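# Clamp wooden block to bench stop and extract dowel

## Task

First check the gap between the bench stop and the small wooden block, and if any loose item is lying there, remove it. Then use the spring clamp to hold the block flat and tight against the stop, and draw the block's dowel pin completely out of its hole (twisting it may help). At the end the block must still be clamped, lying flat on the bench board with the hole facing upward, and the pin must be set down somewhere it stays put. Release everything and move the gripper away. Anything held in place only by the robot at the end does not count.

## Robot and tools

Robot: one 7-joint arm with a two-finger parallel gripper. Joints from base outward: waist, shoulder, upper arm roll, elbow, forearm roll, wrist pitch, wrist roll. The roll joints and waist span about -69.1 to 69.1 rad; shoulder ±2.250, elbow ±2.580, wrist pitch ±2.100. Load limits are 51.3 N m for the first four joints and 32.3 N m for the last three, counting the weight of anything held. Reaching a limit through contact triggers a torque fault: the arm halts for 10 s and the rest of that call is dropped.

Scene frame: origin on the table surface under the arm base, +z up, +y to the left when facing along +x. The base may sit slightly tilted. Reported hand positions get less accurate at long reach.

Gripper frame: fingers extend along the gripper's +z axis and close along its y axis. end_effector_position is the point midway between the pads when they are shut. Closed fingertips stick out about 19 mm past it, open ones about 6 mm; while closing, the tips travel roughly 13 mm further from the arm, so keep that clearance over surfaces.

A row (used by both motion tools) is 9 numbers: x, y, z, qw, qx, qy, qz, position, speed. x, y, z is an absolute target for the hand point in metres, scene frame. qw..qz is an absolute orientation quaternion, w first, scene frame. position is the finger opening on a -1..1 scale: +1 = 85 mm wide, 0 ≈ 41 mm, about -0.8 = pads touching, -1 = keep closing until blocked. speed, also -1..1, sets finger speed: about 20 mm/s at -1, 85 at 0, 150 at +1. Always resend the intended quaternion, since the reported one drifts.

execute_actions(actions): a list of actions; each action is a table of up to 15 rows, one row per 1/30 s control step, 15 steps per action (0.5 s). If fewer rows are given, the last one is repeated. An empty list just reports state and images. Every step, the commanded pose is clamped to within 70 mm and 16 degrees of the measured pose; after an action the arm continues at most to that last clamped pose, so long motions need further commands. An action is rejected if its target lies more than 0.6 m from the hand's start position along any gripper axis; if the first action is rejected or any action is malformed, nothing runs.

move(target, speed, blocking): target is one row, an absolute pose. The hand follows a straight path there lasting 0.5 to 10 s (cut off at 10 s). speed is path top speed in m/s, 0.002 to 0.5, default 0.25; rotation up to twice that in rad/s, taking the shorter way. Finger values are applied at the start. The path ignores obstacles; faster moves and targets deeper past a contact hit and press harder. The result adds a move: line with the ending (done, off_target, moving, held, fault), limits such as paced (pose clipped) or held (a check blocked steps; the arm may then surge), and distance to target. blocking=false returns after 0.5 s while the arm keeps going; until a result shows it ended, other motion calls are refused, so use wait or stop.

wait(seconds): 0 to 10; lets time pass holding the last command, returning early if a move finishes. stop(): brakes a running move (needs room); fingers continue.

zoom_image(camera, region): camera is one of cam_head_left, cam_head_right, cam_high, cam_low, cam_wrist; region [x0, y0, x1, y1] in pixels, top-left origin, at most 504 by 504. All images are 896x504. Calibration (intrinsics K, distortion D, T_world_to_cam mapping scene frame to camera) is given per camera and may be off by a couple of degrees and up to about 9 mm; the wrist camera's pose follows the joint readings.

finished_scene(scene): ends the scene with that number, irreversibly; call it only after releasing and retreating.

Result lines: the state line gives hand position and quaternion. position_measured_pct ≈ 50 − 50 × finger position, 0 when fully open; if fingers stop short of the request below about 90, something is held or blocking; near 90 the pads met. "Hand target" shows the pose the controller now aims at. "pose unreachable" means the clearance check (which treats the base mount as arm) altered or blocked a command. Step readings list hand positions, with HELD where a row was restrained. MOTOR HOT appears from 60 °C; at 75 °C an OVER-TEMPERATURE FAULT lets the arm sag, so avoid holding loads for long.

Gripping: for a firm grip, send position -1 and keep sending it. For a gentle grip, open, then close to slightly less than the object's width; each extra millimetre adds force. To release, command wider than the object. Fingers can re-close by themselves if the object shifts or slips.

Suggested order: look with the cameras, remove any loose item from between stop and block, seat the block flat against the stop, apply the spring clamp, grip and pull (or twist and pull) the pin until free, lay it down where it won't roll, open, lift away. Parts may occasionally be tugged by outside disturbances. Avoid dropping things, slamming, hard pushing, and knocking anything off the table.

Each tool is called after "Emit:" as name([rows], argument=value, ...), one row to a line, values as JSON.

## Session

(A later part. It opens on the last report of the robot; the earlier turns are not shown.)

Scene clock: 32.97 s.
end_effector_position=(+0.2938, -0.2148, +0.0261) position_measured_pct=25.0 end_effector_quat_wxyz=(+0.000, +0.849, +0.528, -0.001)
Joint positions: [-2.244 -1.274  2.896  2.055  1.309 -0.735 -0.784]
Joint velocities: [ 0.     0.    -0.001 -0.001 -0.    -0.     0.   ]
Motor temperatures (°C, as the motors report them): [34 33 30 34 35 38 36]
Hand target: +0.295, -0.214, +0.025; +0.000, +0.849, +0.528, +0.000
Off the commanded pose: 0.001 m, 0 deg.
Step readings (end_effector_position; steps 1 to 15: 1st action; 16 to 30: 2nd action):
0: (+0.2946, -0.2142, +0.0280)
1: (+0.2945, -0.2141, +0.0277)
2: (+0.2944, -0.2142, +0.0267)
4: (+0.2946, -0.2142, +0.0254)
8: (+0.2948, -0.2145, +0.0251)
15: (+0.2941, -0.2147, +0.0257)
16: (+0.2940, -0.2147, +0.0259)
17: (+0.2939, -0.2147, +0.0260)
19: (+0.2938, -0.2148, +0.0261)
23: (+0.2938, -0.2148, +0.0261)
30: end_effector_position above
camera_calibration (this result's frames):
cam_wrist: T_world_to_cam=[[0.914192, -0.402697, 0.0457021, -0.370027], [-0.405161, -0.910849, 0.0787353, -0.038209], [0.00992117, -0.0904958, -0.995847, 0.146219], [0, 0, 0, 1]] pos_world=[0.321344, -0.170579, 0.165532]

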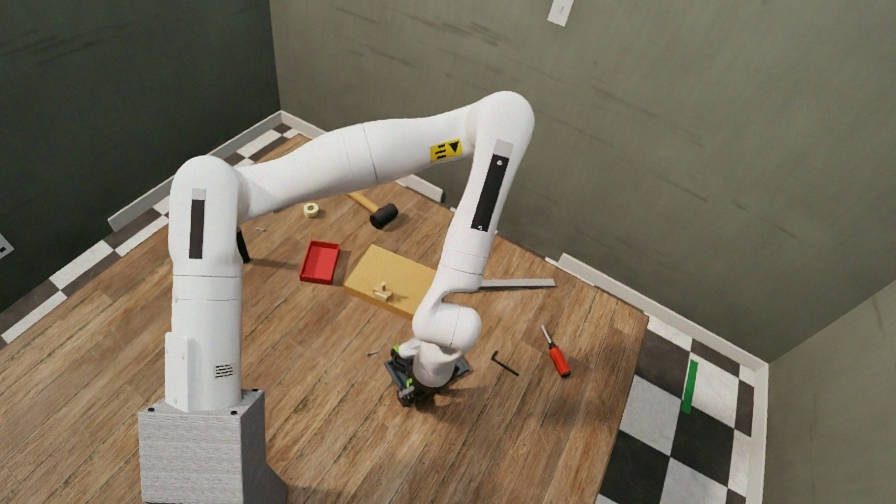

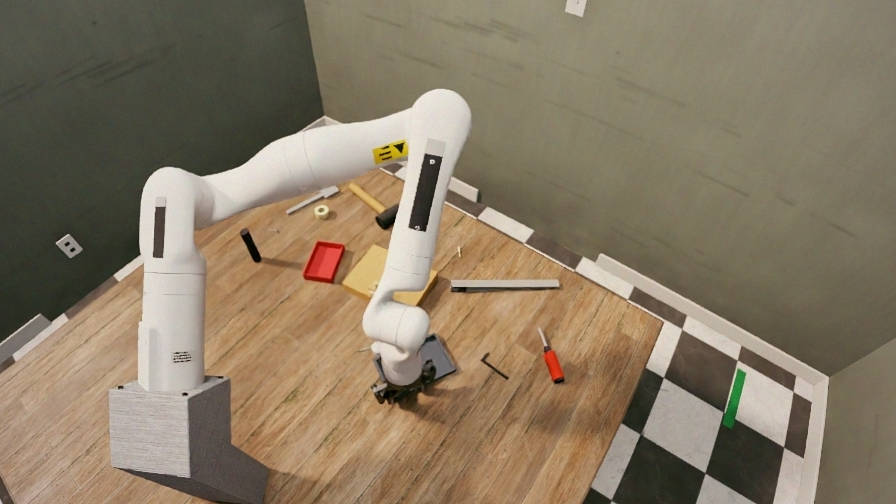

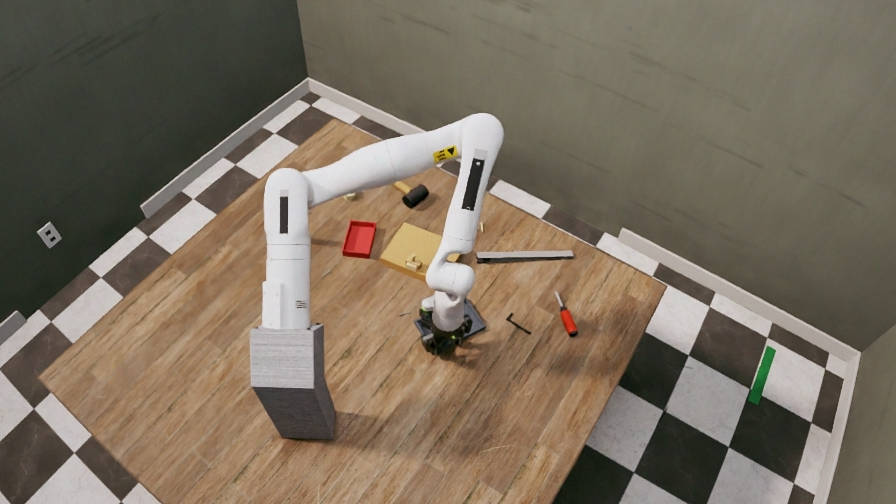

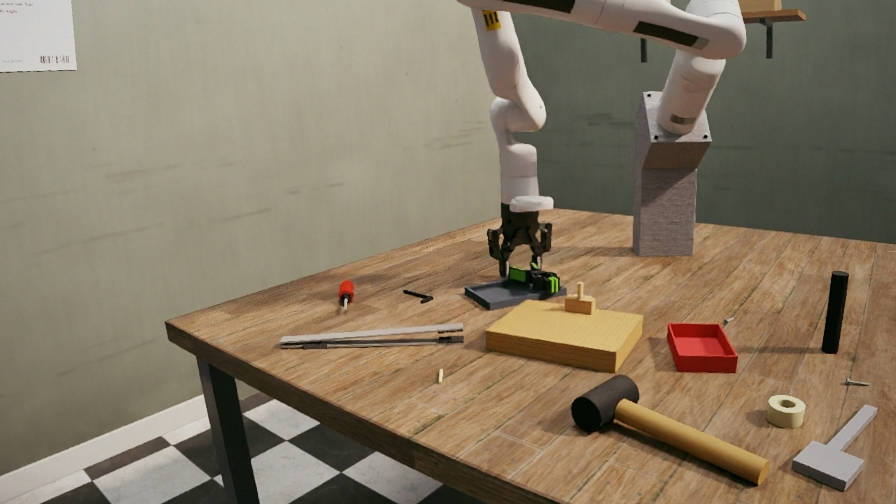

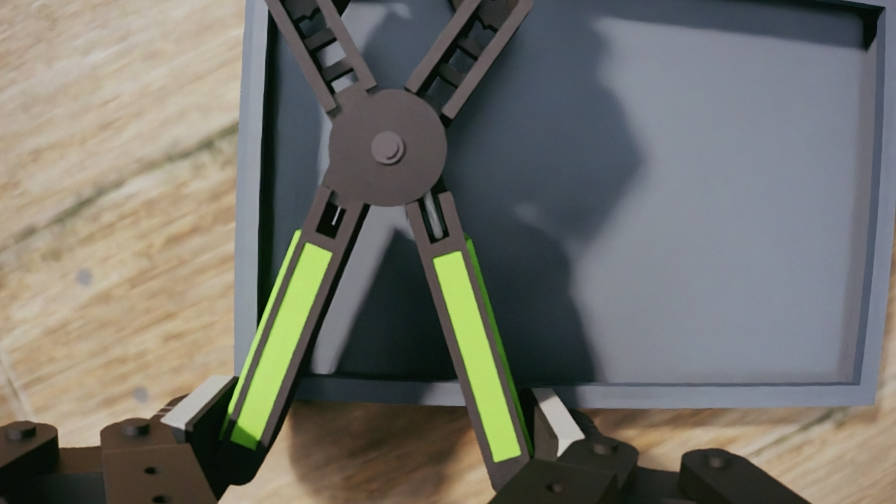

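Emit:
move(target=[0.2947,-0.2144,0.045,0,0.849,0.528,0,0.5,-0.5], speed=0.08)

Emit:
move(target=[0.2947,-0.2144,0.10,0,0.849,0.528,0,-0.2,-0.6], speed=0.08)

Emit:
zoom_image(camera="cam_low", region=[450, 170, 620, 320])

Scene clock: 34.13 s.
end_effector_position=(+0.2946, -0.2144, +0.0449) position_measured_pct=25.0 end_effector_quat_wxyz=(-0.000, +0.849, +0.528, -0.000)
Joint positions: [-2.21  -1.243  2.907  2.077  1.359 -0.74  -0.809]
Joint velocities: [ 0.002  0.004  0.001  0.001  0.    -0.002 -0.001]
Motor temperatures (°C, as the motors report them): [34 33 30 34 35 38 36]
Hand target: +0.295, -0.214, +0.045; +0.000, +0.849, +0.528, -0.000
Off the commanded pose: 0.000 m, 0 deg.
move: done
camera_calibration (this result's frames):
cam_wrist: T_world_to_cam=[[0.914582, -0.401761, 0.0461253, -0.371374], [-0.404246, -0.911411, 0.0769091, -0.0392982], [0.01114, -0.0889857, -0.995971, 0.164931], [0, 0, 0, 1]] pos_world=[0.321928, -0.170344, 0.184419]

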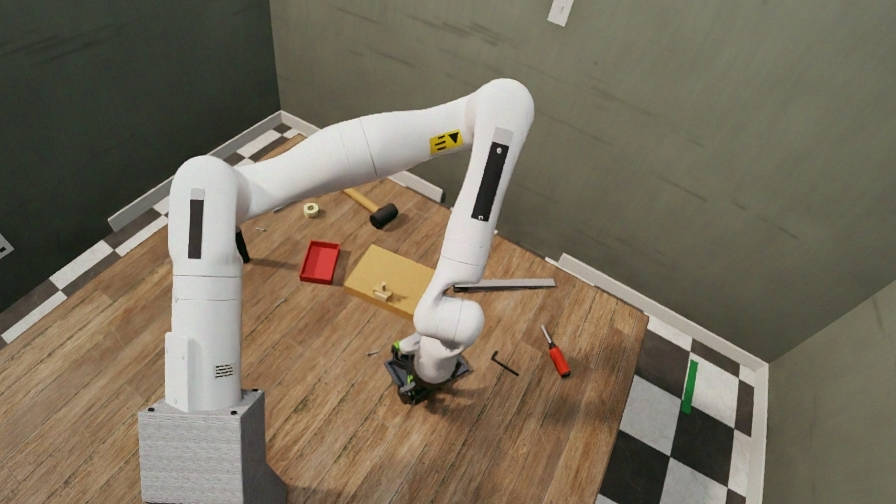

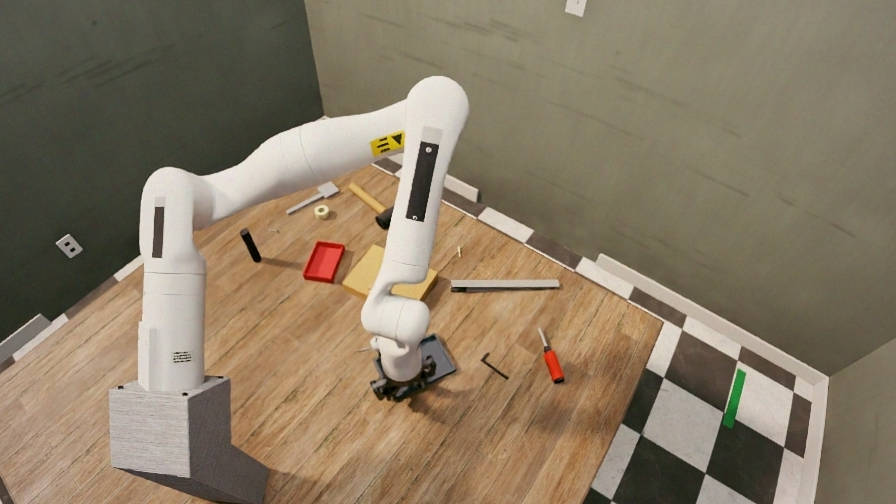

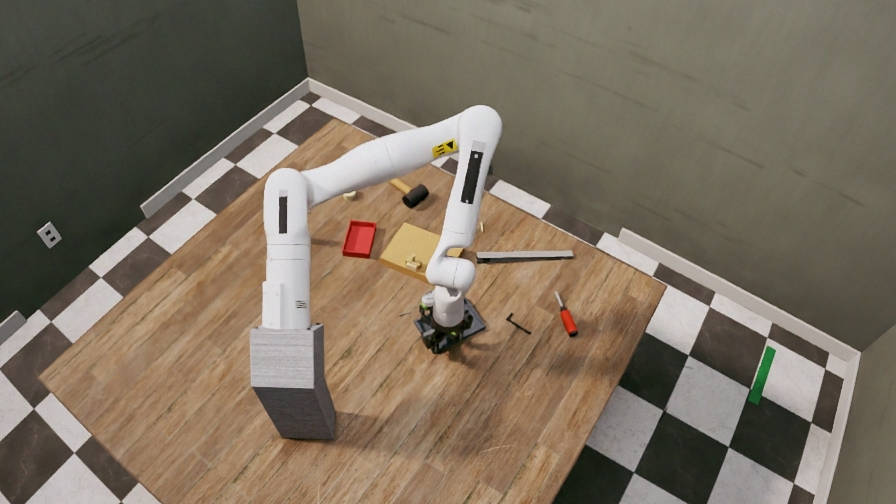

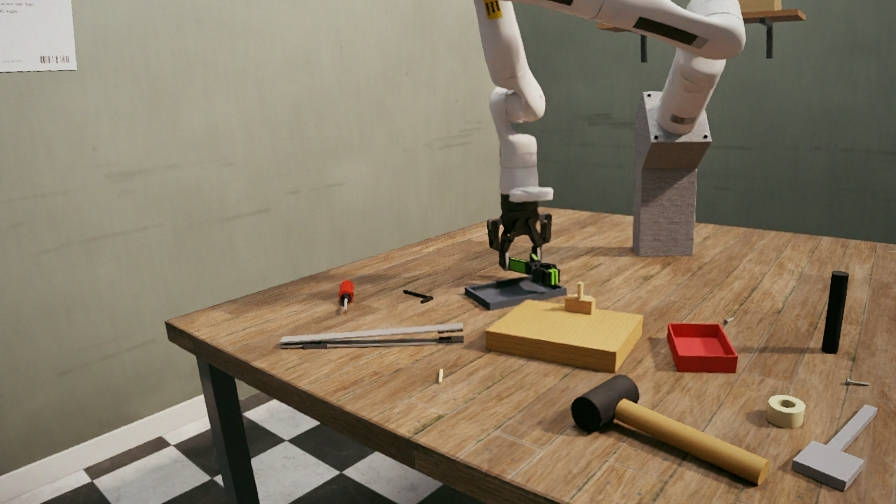

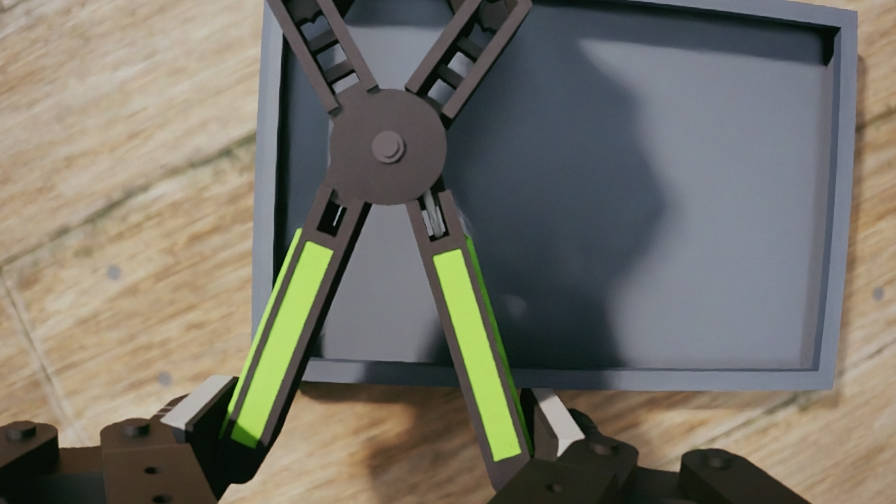

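Scene clock: 35.20 s.
end_effector_position=(+0.2947, -0.2146, +0.0999) position_measured_pct=59.9 end_effector_quat_wxyz=(-0.000, +0.849, +0.528, -0.000)
Joint positions: [-2.118 -1.149  2.948  2.127  1.52  -0.764 -0.901]
Joint velocities: [ 0.001  0.002  0.001 -0.001  0.    -0.003 -0.001]
Motor temperatures (°C, as the motors report them): [34 33 30 34 35 38 36]
Hand target: +0.295, -0.215, +0.100; +0.000, +0.849, +0.528, -0.000
Off the commanded pose: 0.000 m, 0 deg.
move: done
camera_calibration (this result's frames):
cam_wrist: T_world_to_cam=[[0.914574, -0.40177, 0.0462043, -0.374079], [-0.404265, -0.911386, 0.0771101, -0.0437012], [0.0111294, -0.0892017, -0.995951, 0.219721], [0, 0, 0, 1]] pos_world=[0.322011, -0.170523, 0.239485]

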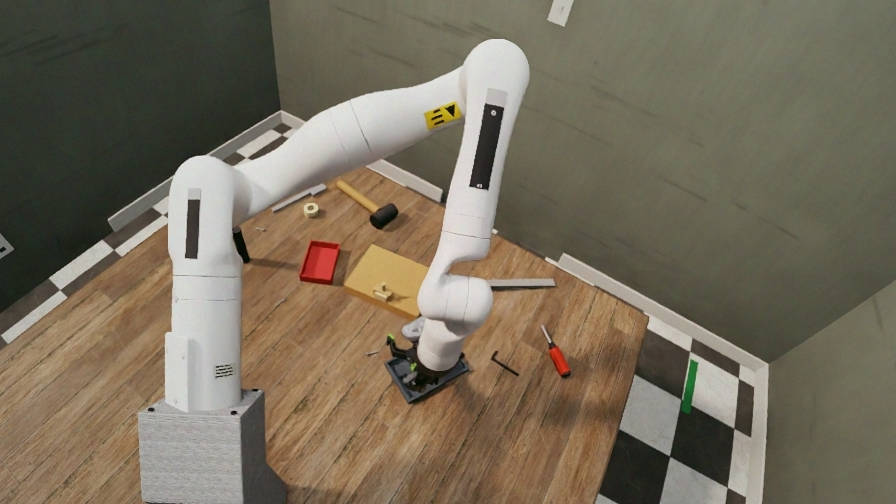

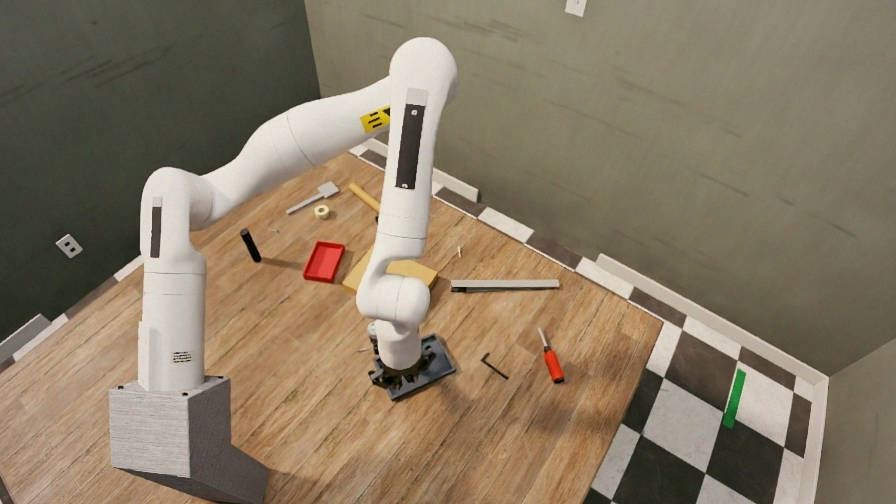

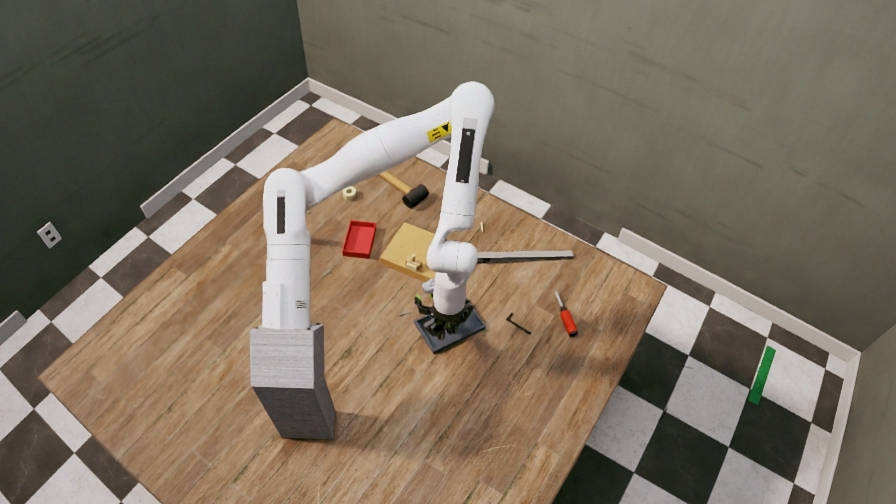

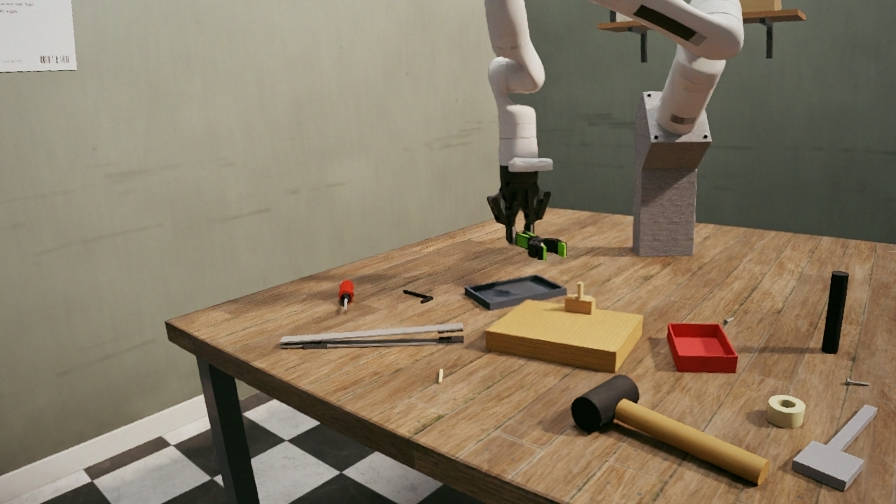

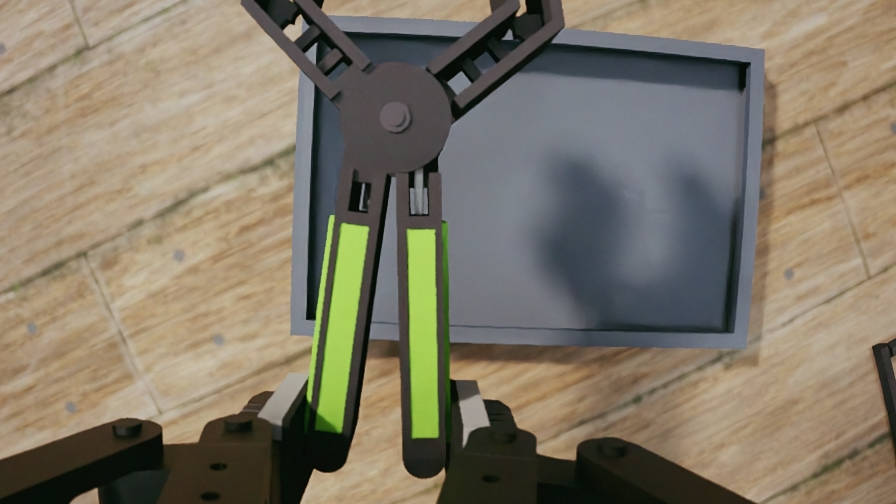

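Region (450, 170, 620, 320) of cam_low's 896x504 image, scaled by 2.965, with more detail than that image has; it fills the top 445 rows of this view, and the rest is white.

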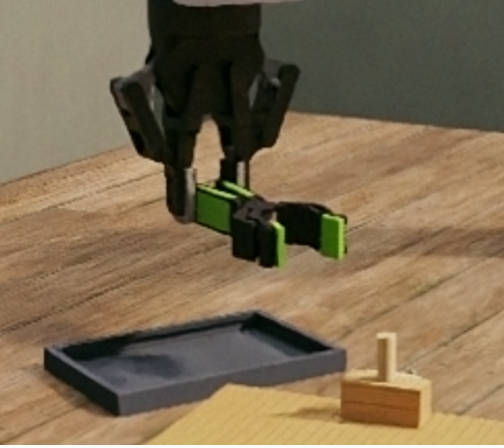

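Emit:
move(target=[0.4789,-0.1773,0.075,0,0.6408,0.7677,0,-0.32,-0.6], speed=0.2)

Emit:
move(target=[0.4789,-0.1773,0.058,0,0.6408,0.7677,0,-0.32,-0.6], speed=0.05)

Emit:
zoom_image(camera="cam_low", region=[440, 230, 640, 350])

Emit:
zoom_image(camera="cam_head_left", region=[340, 240, 500, 360])

Scene clock: 38.30 s.
end_effector_position=(+0.4794, -0.1777, +0.0749) position_measured_pct=65.5 end_effector_quat_wxyz=(+0.001, +0.641, +0.768, -0.000)
Joint positions: [-2.354 -0.862  2.851  1.908  1.693 -0.689 -0.942]
Joint velocities: [-0.003  0.002 -0.002 -0.001  0.002  0.002 -0.001]
Motor temperatures (°C, as the motors report them): [34 33 30 34 35 38 36]
Hand target: +0.480, -0.177, +0.075; +0.001, +0.641, +0.768, -0.000
Off the commanded pose: 0.001 m, 0 deg.
move: done
camera_calibration (this result's frames):
cam_wrist: T_world_to_cam=[[0.97405, 0.221301, 0.0474623, -0.44494], [0.217169, -0.972897, 0.0794247, -0.242493], [0.0637527, -0.0670563, -0.99571, 0.174707], [0, 0, 0, 1]] pos_world=[0.474917, -0.12574, 0.214335]

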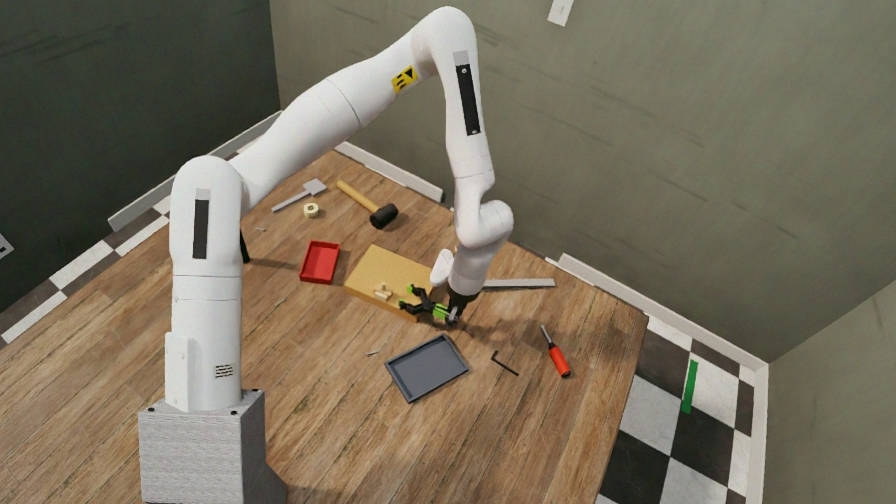

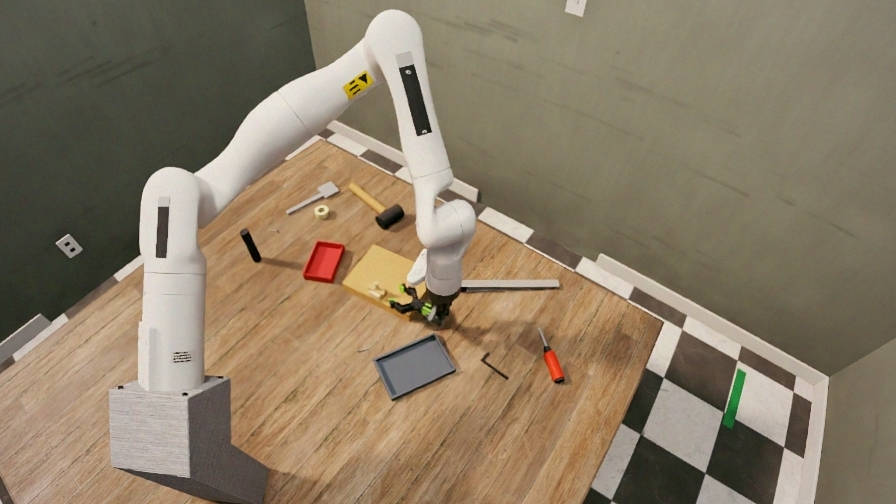

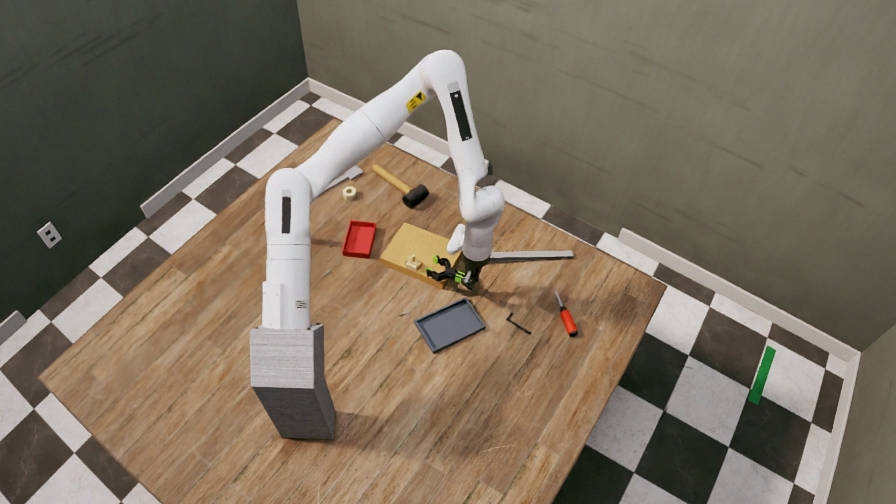

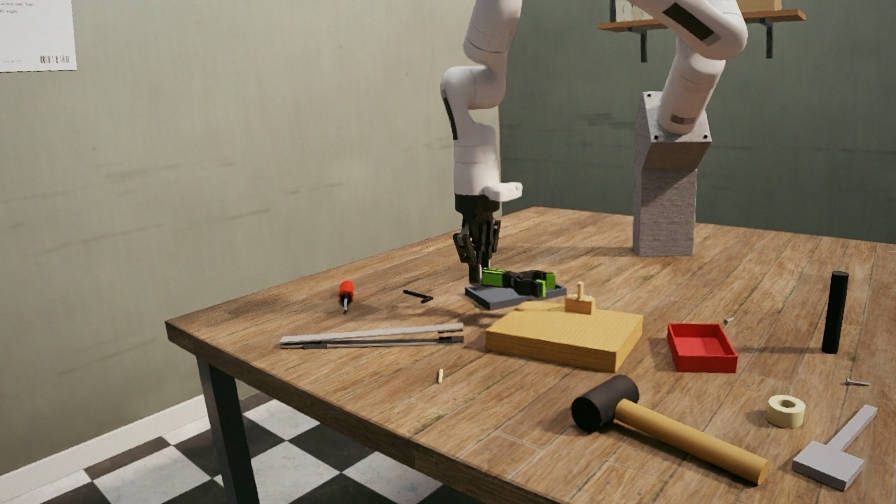

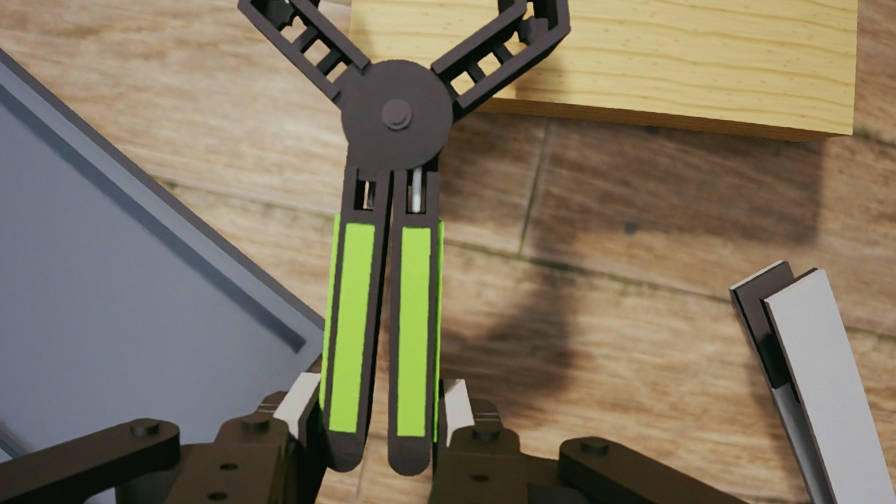

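Scene clock: 39.03 s.
end_effector_position=(+0.4790, -0.1773, +0.0581) position_measured_pct=65.5 end_effector_quat_wxyz=(+0.000, +0.641, +0.768, -0.000)
Joint positions: [-2.376 -0.891  2.84   1.893  1.662 -0.667 -0.92 ]
Joint velocities: [-0.001 -0.004 -0.001  0.001 -0.     0.002  0.   ]
Motor temperatures (°C, as the motors report them): [34 33 30 34 35 38 36]
Hand target: +0.479, -0.177, +0.058; -0.000, +0.641, +0.768, +0.000
Off the commanded pose: 0.000 m, 0 deg.
move: done
camera_calibration (this result's frames):
cam_wrist: T_world_to_cam=[[0.973952, 0.221918, 0.0465763, -0.4436], [0.217982, -0.97289, 0.0772553, -0.240974], [0.062458, -0.0650902, -0.995923, 0.159029], [0, 0, 0, 1]] pos_world=[0.47464, -0.125647, 0.197658]

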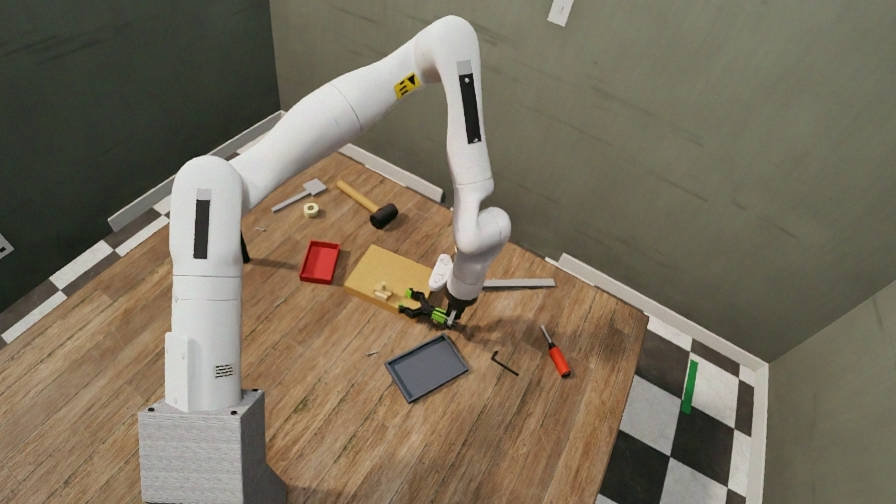

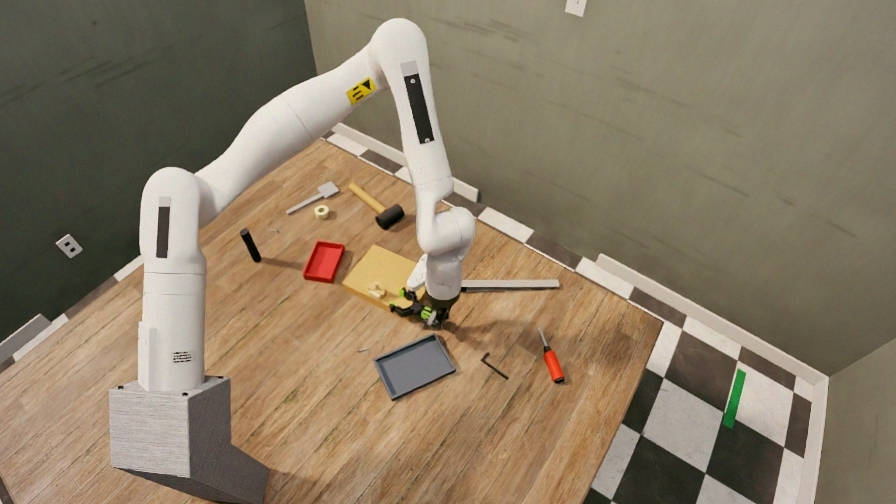

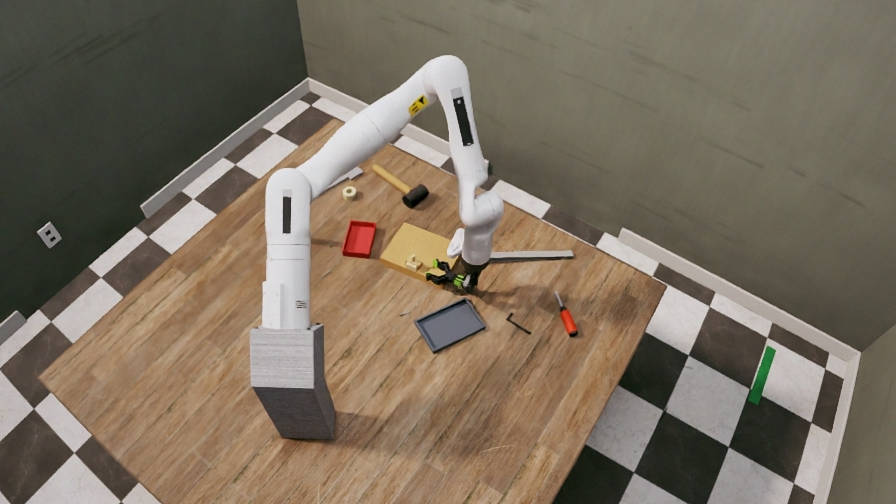

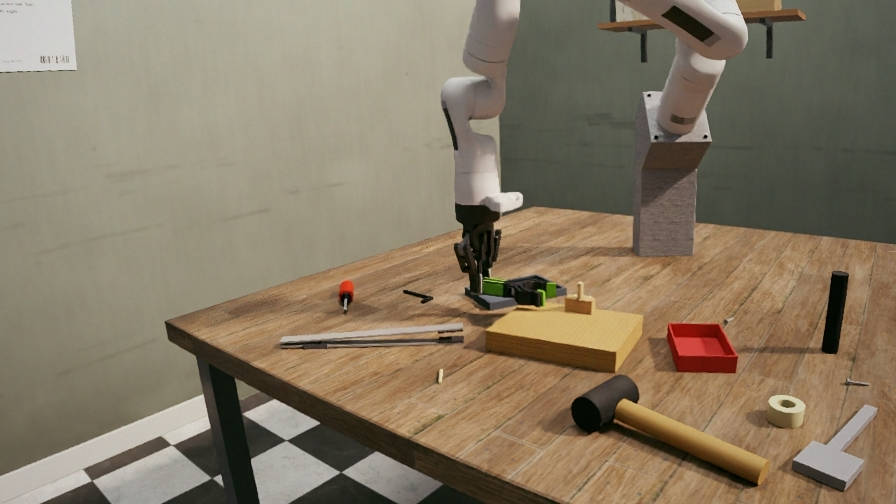

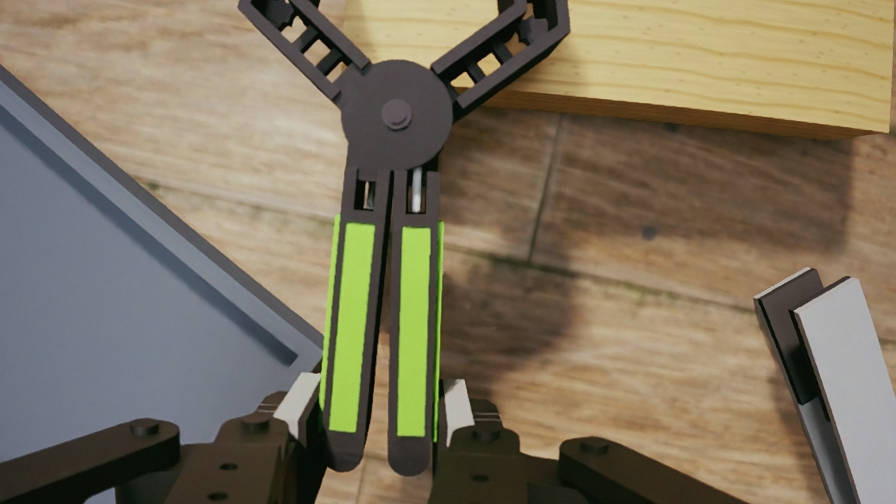

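Region (440, 230, 640, 350) of cam_low's 896x504 image, scaled by 2.520, with more detail than that image has; it fills the top 302 rows of this view, and the rest is white.

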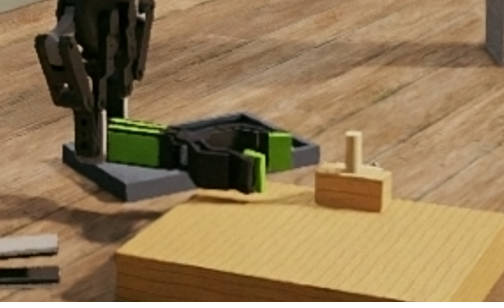

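Region (340, 240, 500, 360) of cam_head_left's 896x504 image, scaled by 3.150, with more detail than that image has; it fills the top 378 rows of this view, and the rest is white.

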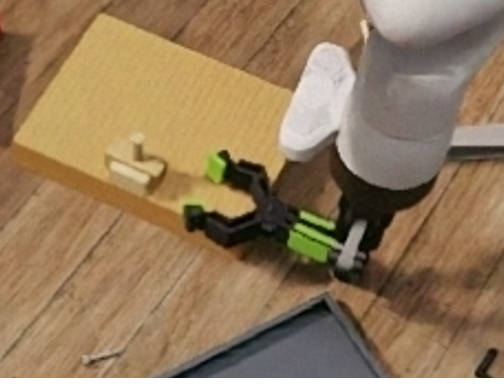

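Emit:
move(target=[0.4697,-0.118,0.057,0,0.6408,0.7677,0,-0.32,-0.6], speed=0.05)

Emit:
zoom_image(camera="cam_low", region=[480, 250, 640, 350])

Emit:
zoom_image(camera="cam_head_left", region=[340, 250, 460, 340])

Scene clock: 40.93 s.
end_effector_position=(+0.4695, -0.1180, +0.0570) position_measured_pct=65.5 end_effector_quat_wxyz=(-0.000, +0.641, +0.768, +0.000)
Joint positions: [-2.413 -0.808  2.789  2.05   1.468 -0.619 -0.775]
Joint velocities: [-0.001  0.003 -0.001  0.001 -0.003 -0.     0.002]
Motor temperatures (°C, as the motors report them): [34 33 30 34 35 38 36]
Hand target: +0.470, -0.118, +0.057; -0.000, +0.641, +0.768, +0.000
Off the commanded pose: 0.000 m, 0 deg.
move: done
camera_calibration (this result's frames):
cam_wrist: T_world_to_cam=[[0.97408, 0.221408, 0.0463418, -0.447611], [0.217535, -0.97305, 0.0764953, -0.180874], [0.0620295, -0.0644316, -0.995992, 0.162697], [0, 0, 0, 1]] pos_world=[0.465263, -0.0664122, 0.196624]

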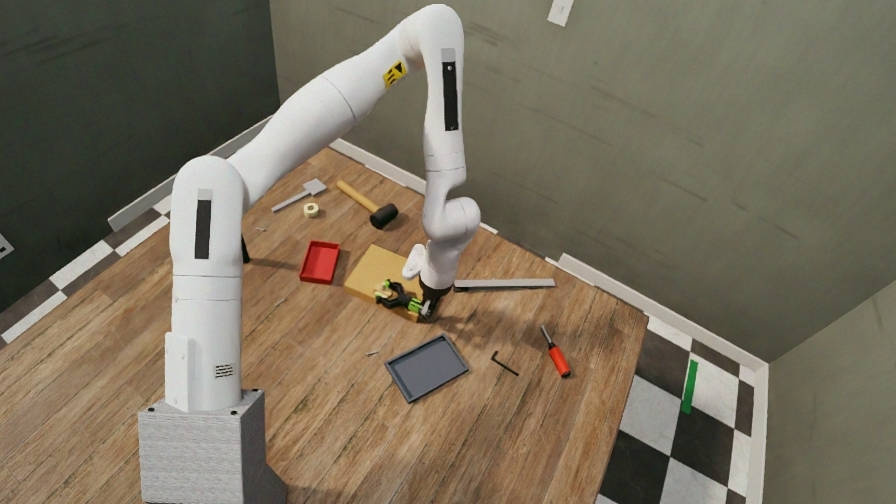

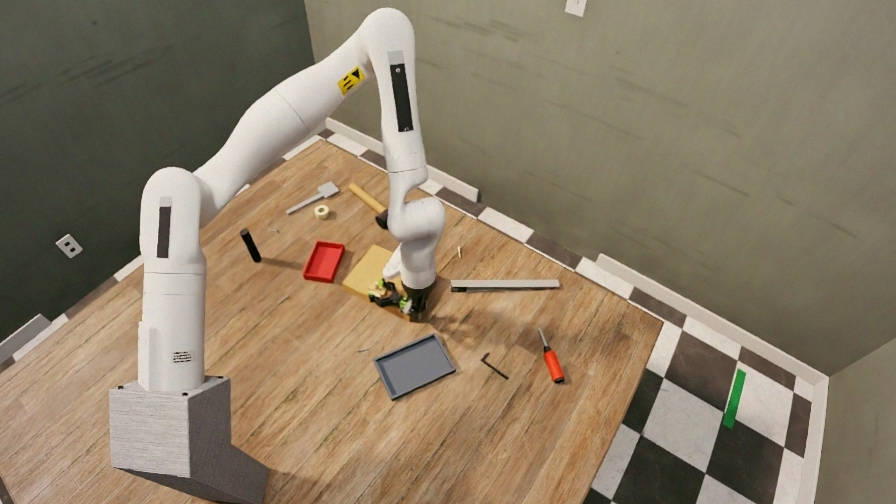

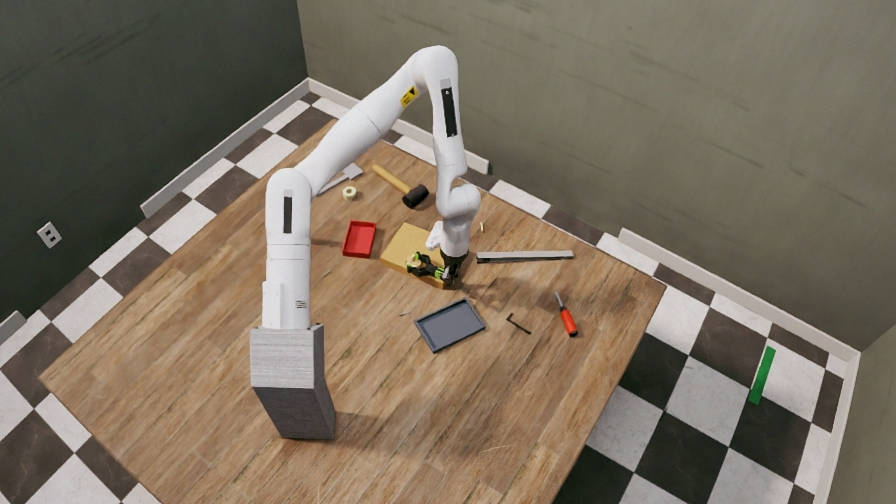

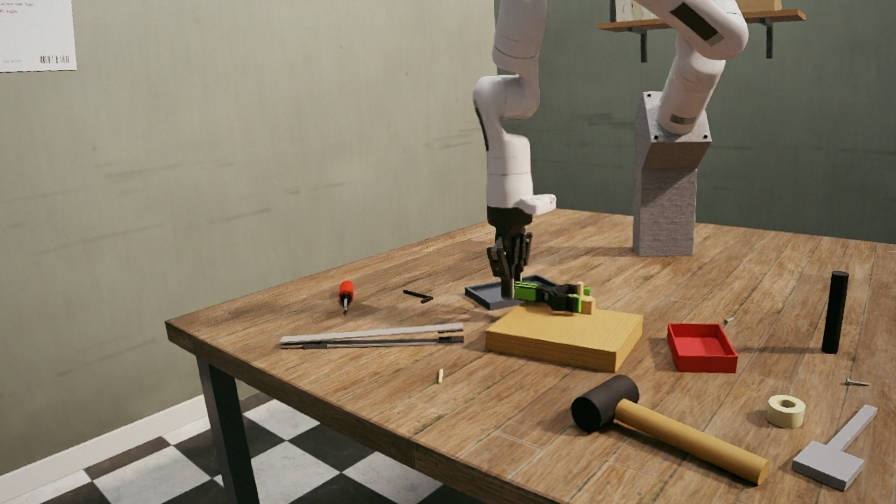

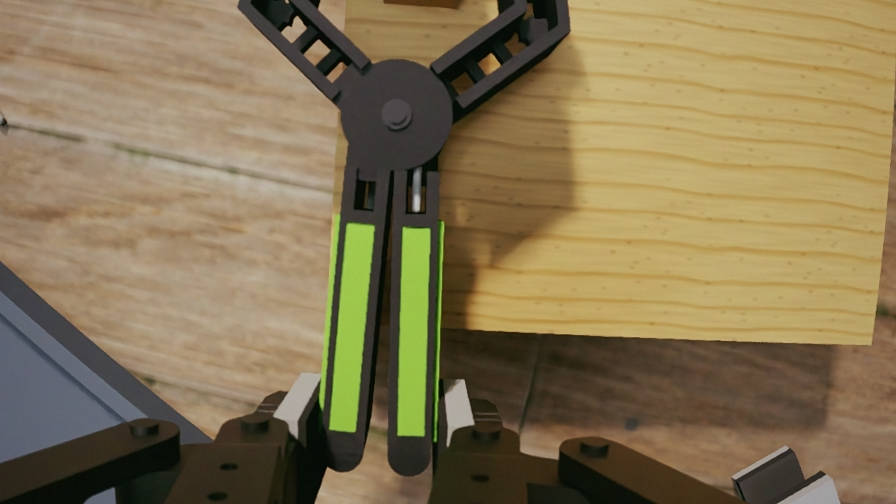

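Region (480, 250, 640, 350) of cam_low's 896x504 image, scaled by 3.150, with more detail than that image has; it fills the top 315 rows of this view, and the rest is white.

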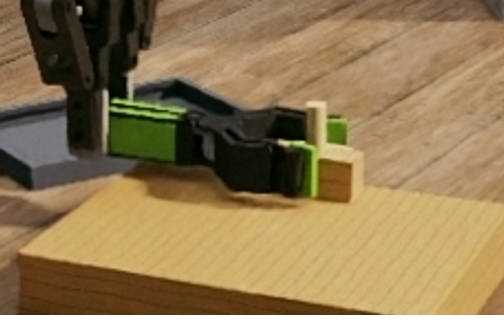

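Region (340, 250, 460, 340) of cam_head_left's 896x504 image, scaled by 4.200, with more detail than that image has; it fills the top 378 rows of this view, and the rest is white.

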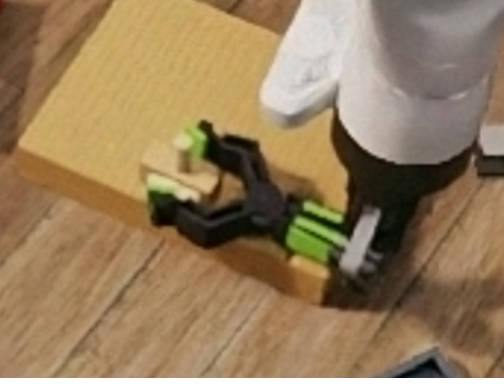

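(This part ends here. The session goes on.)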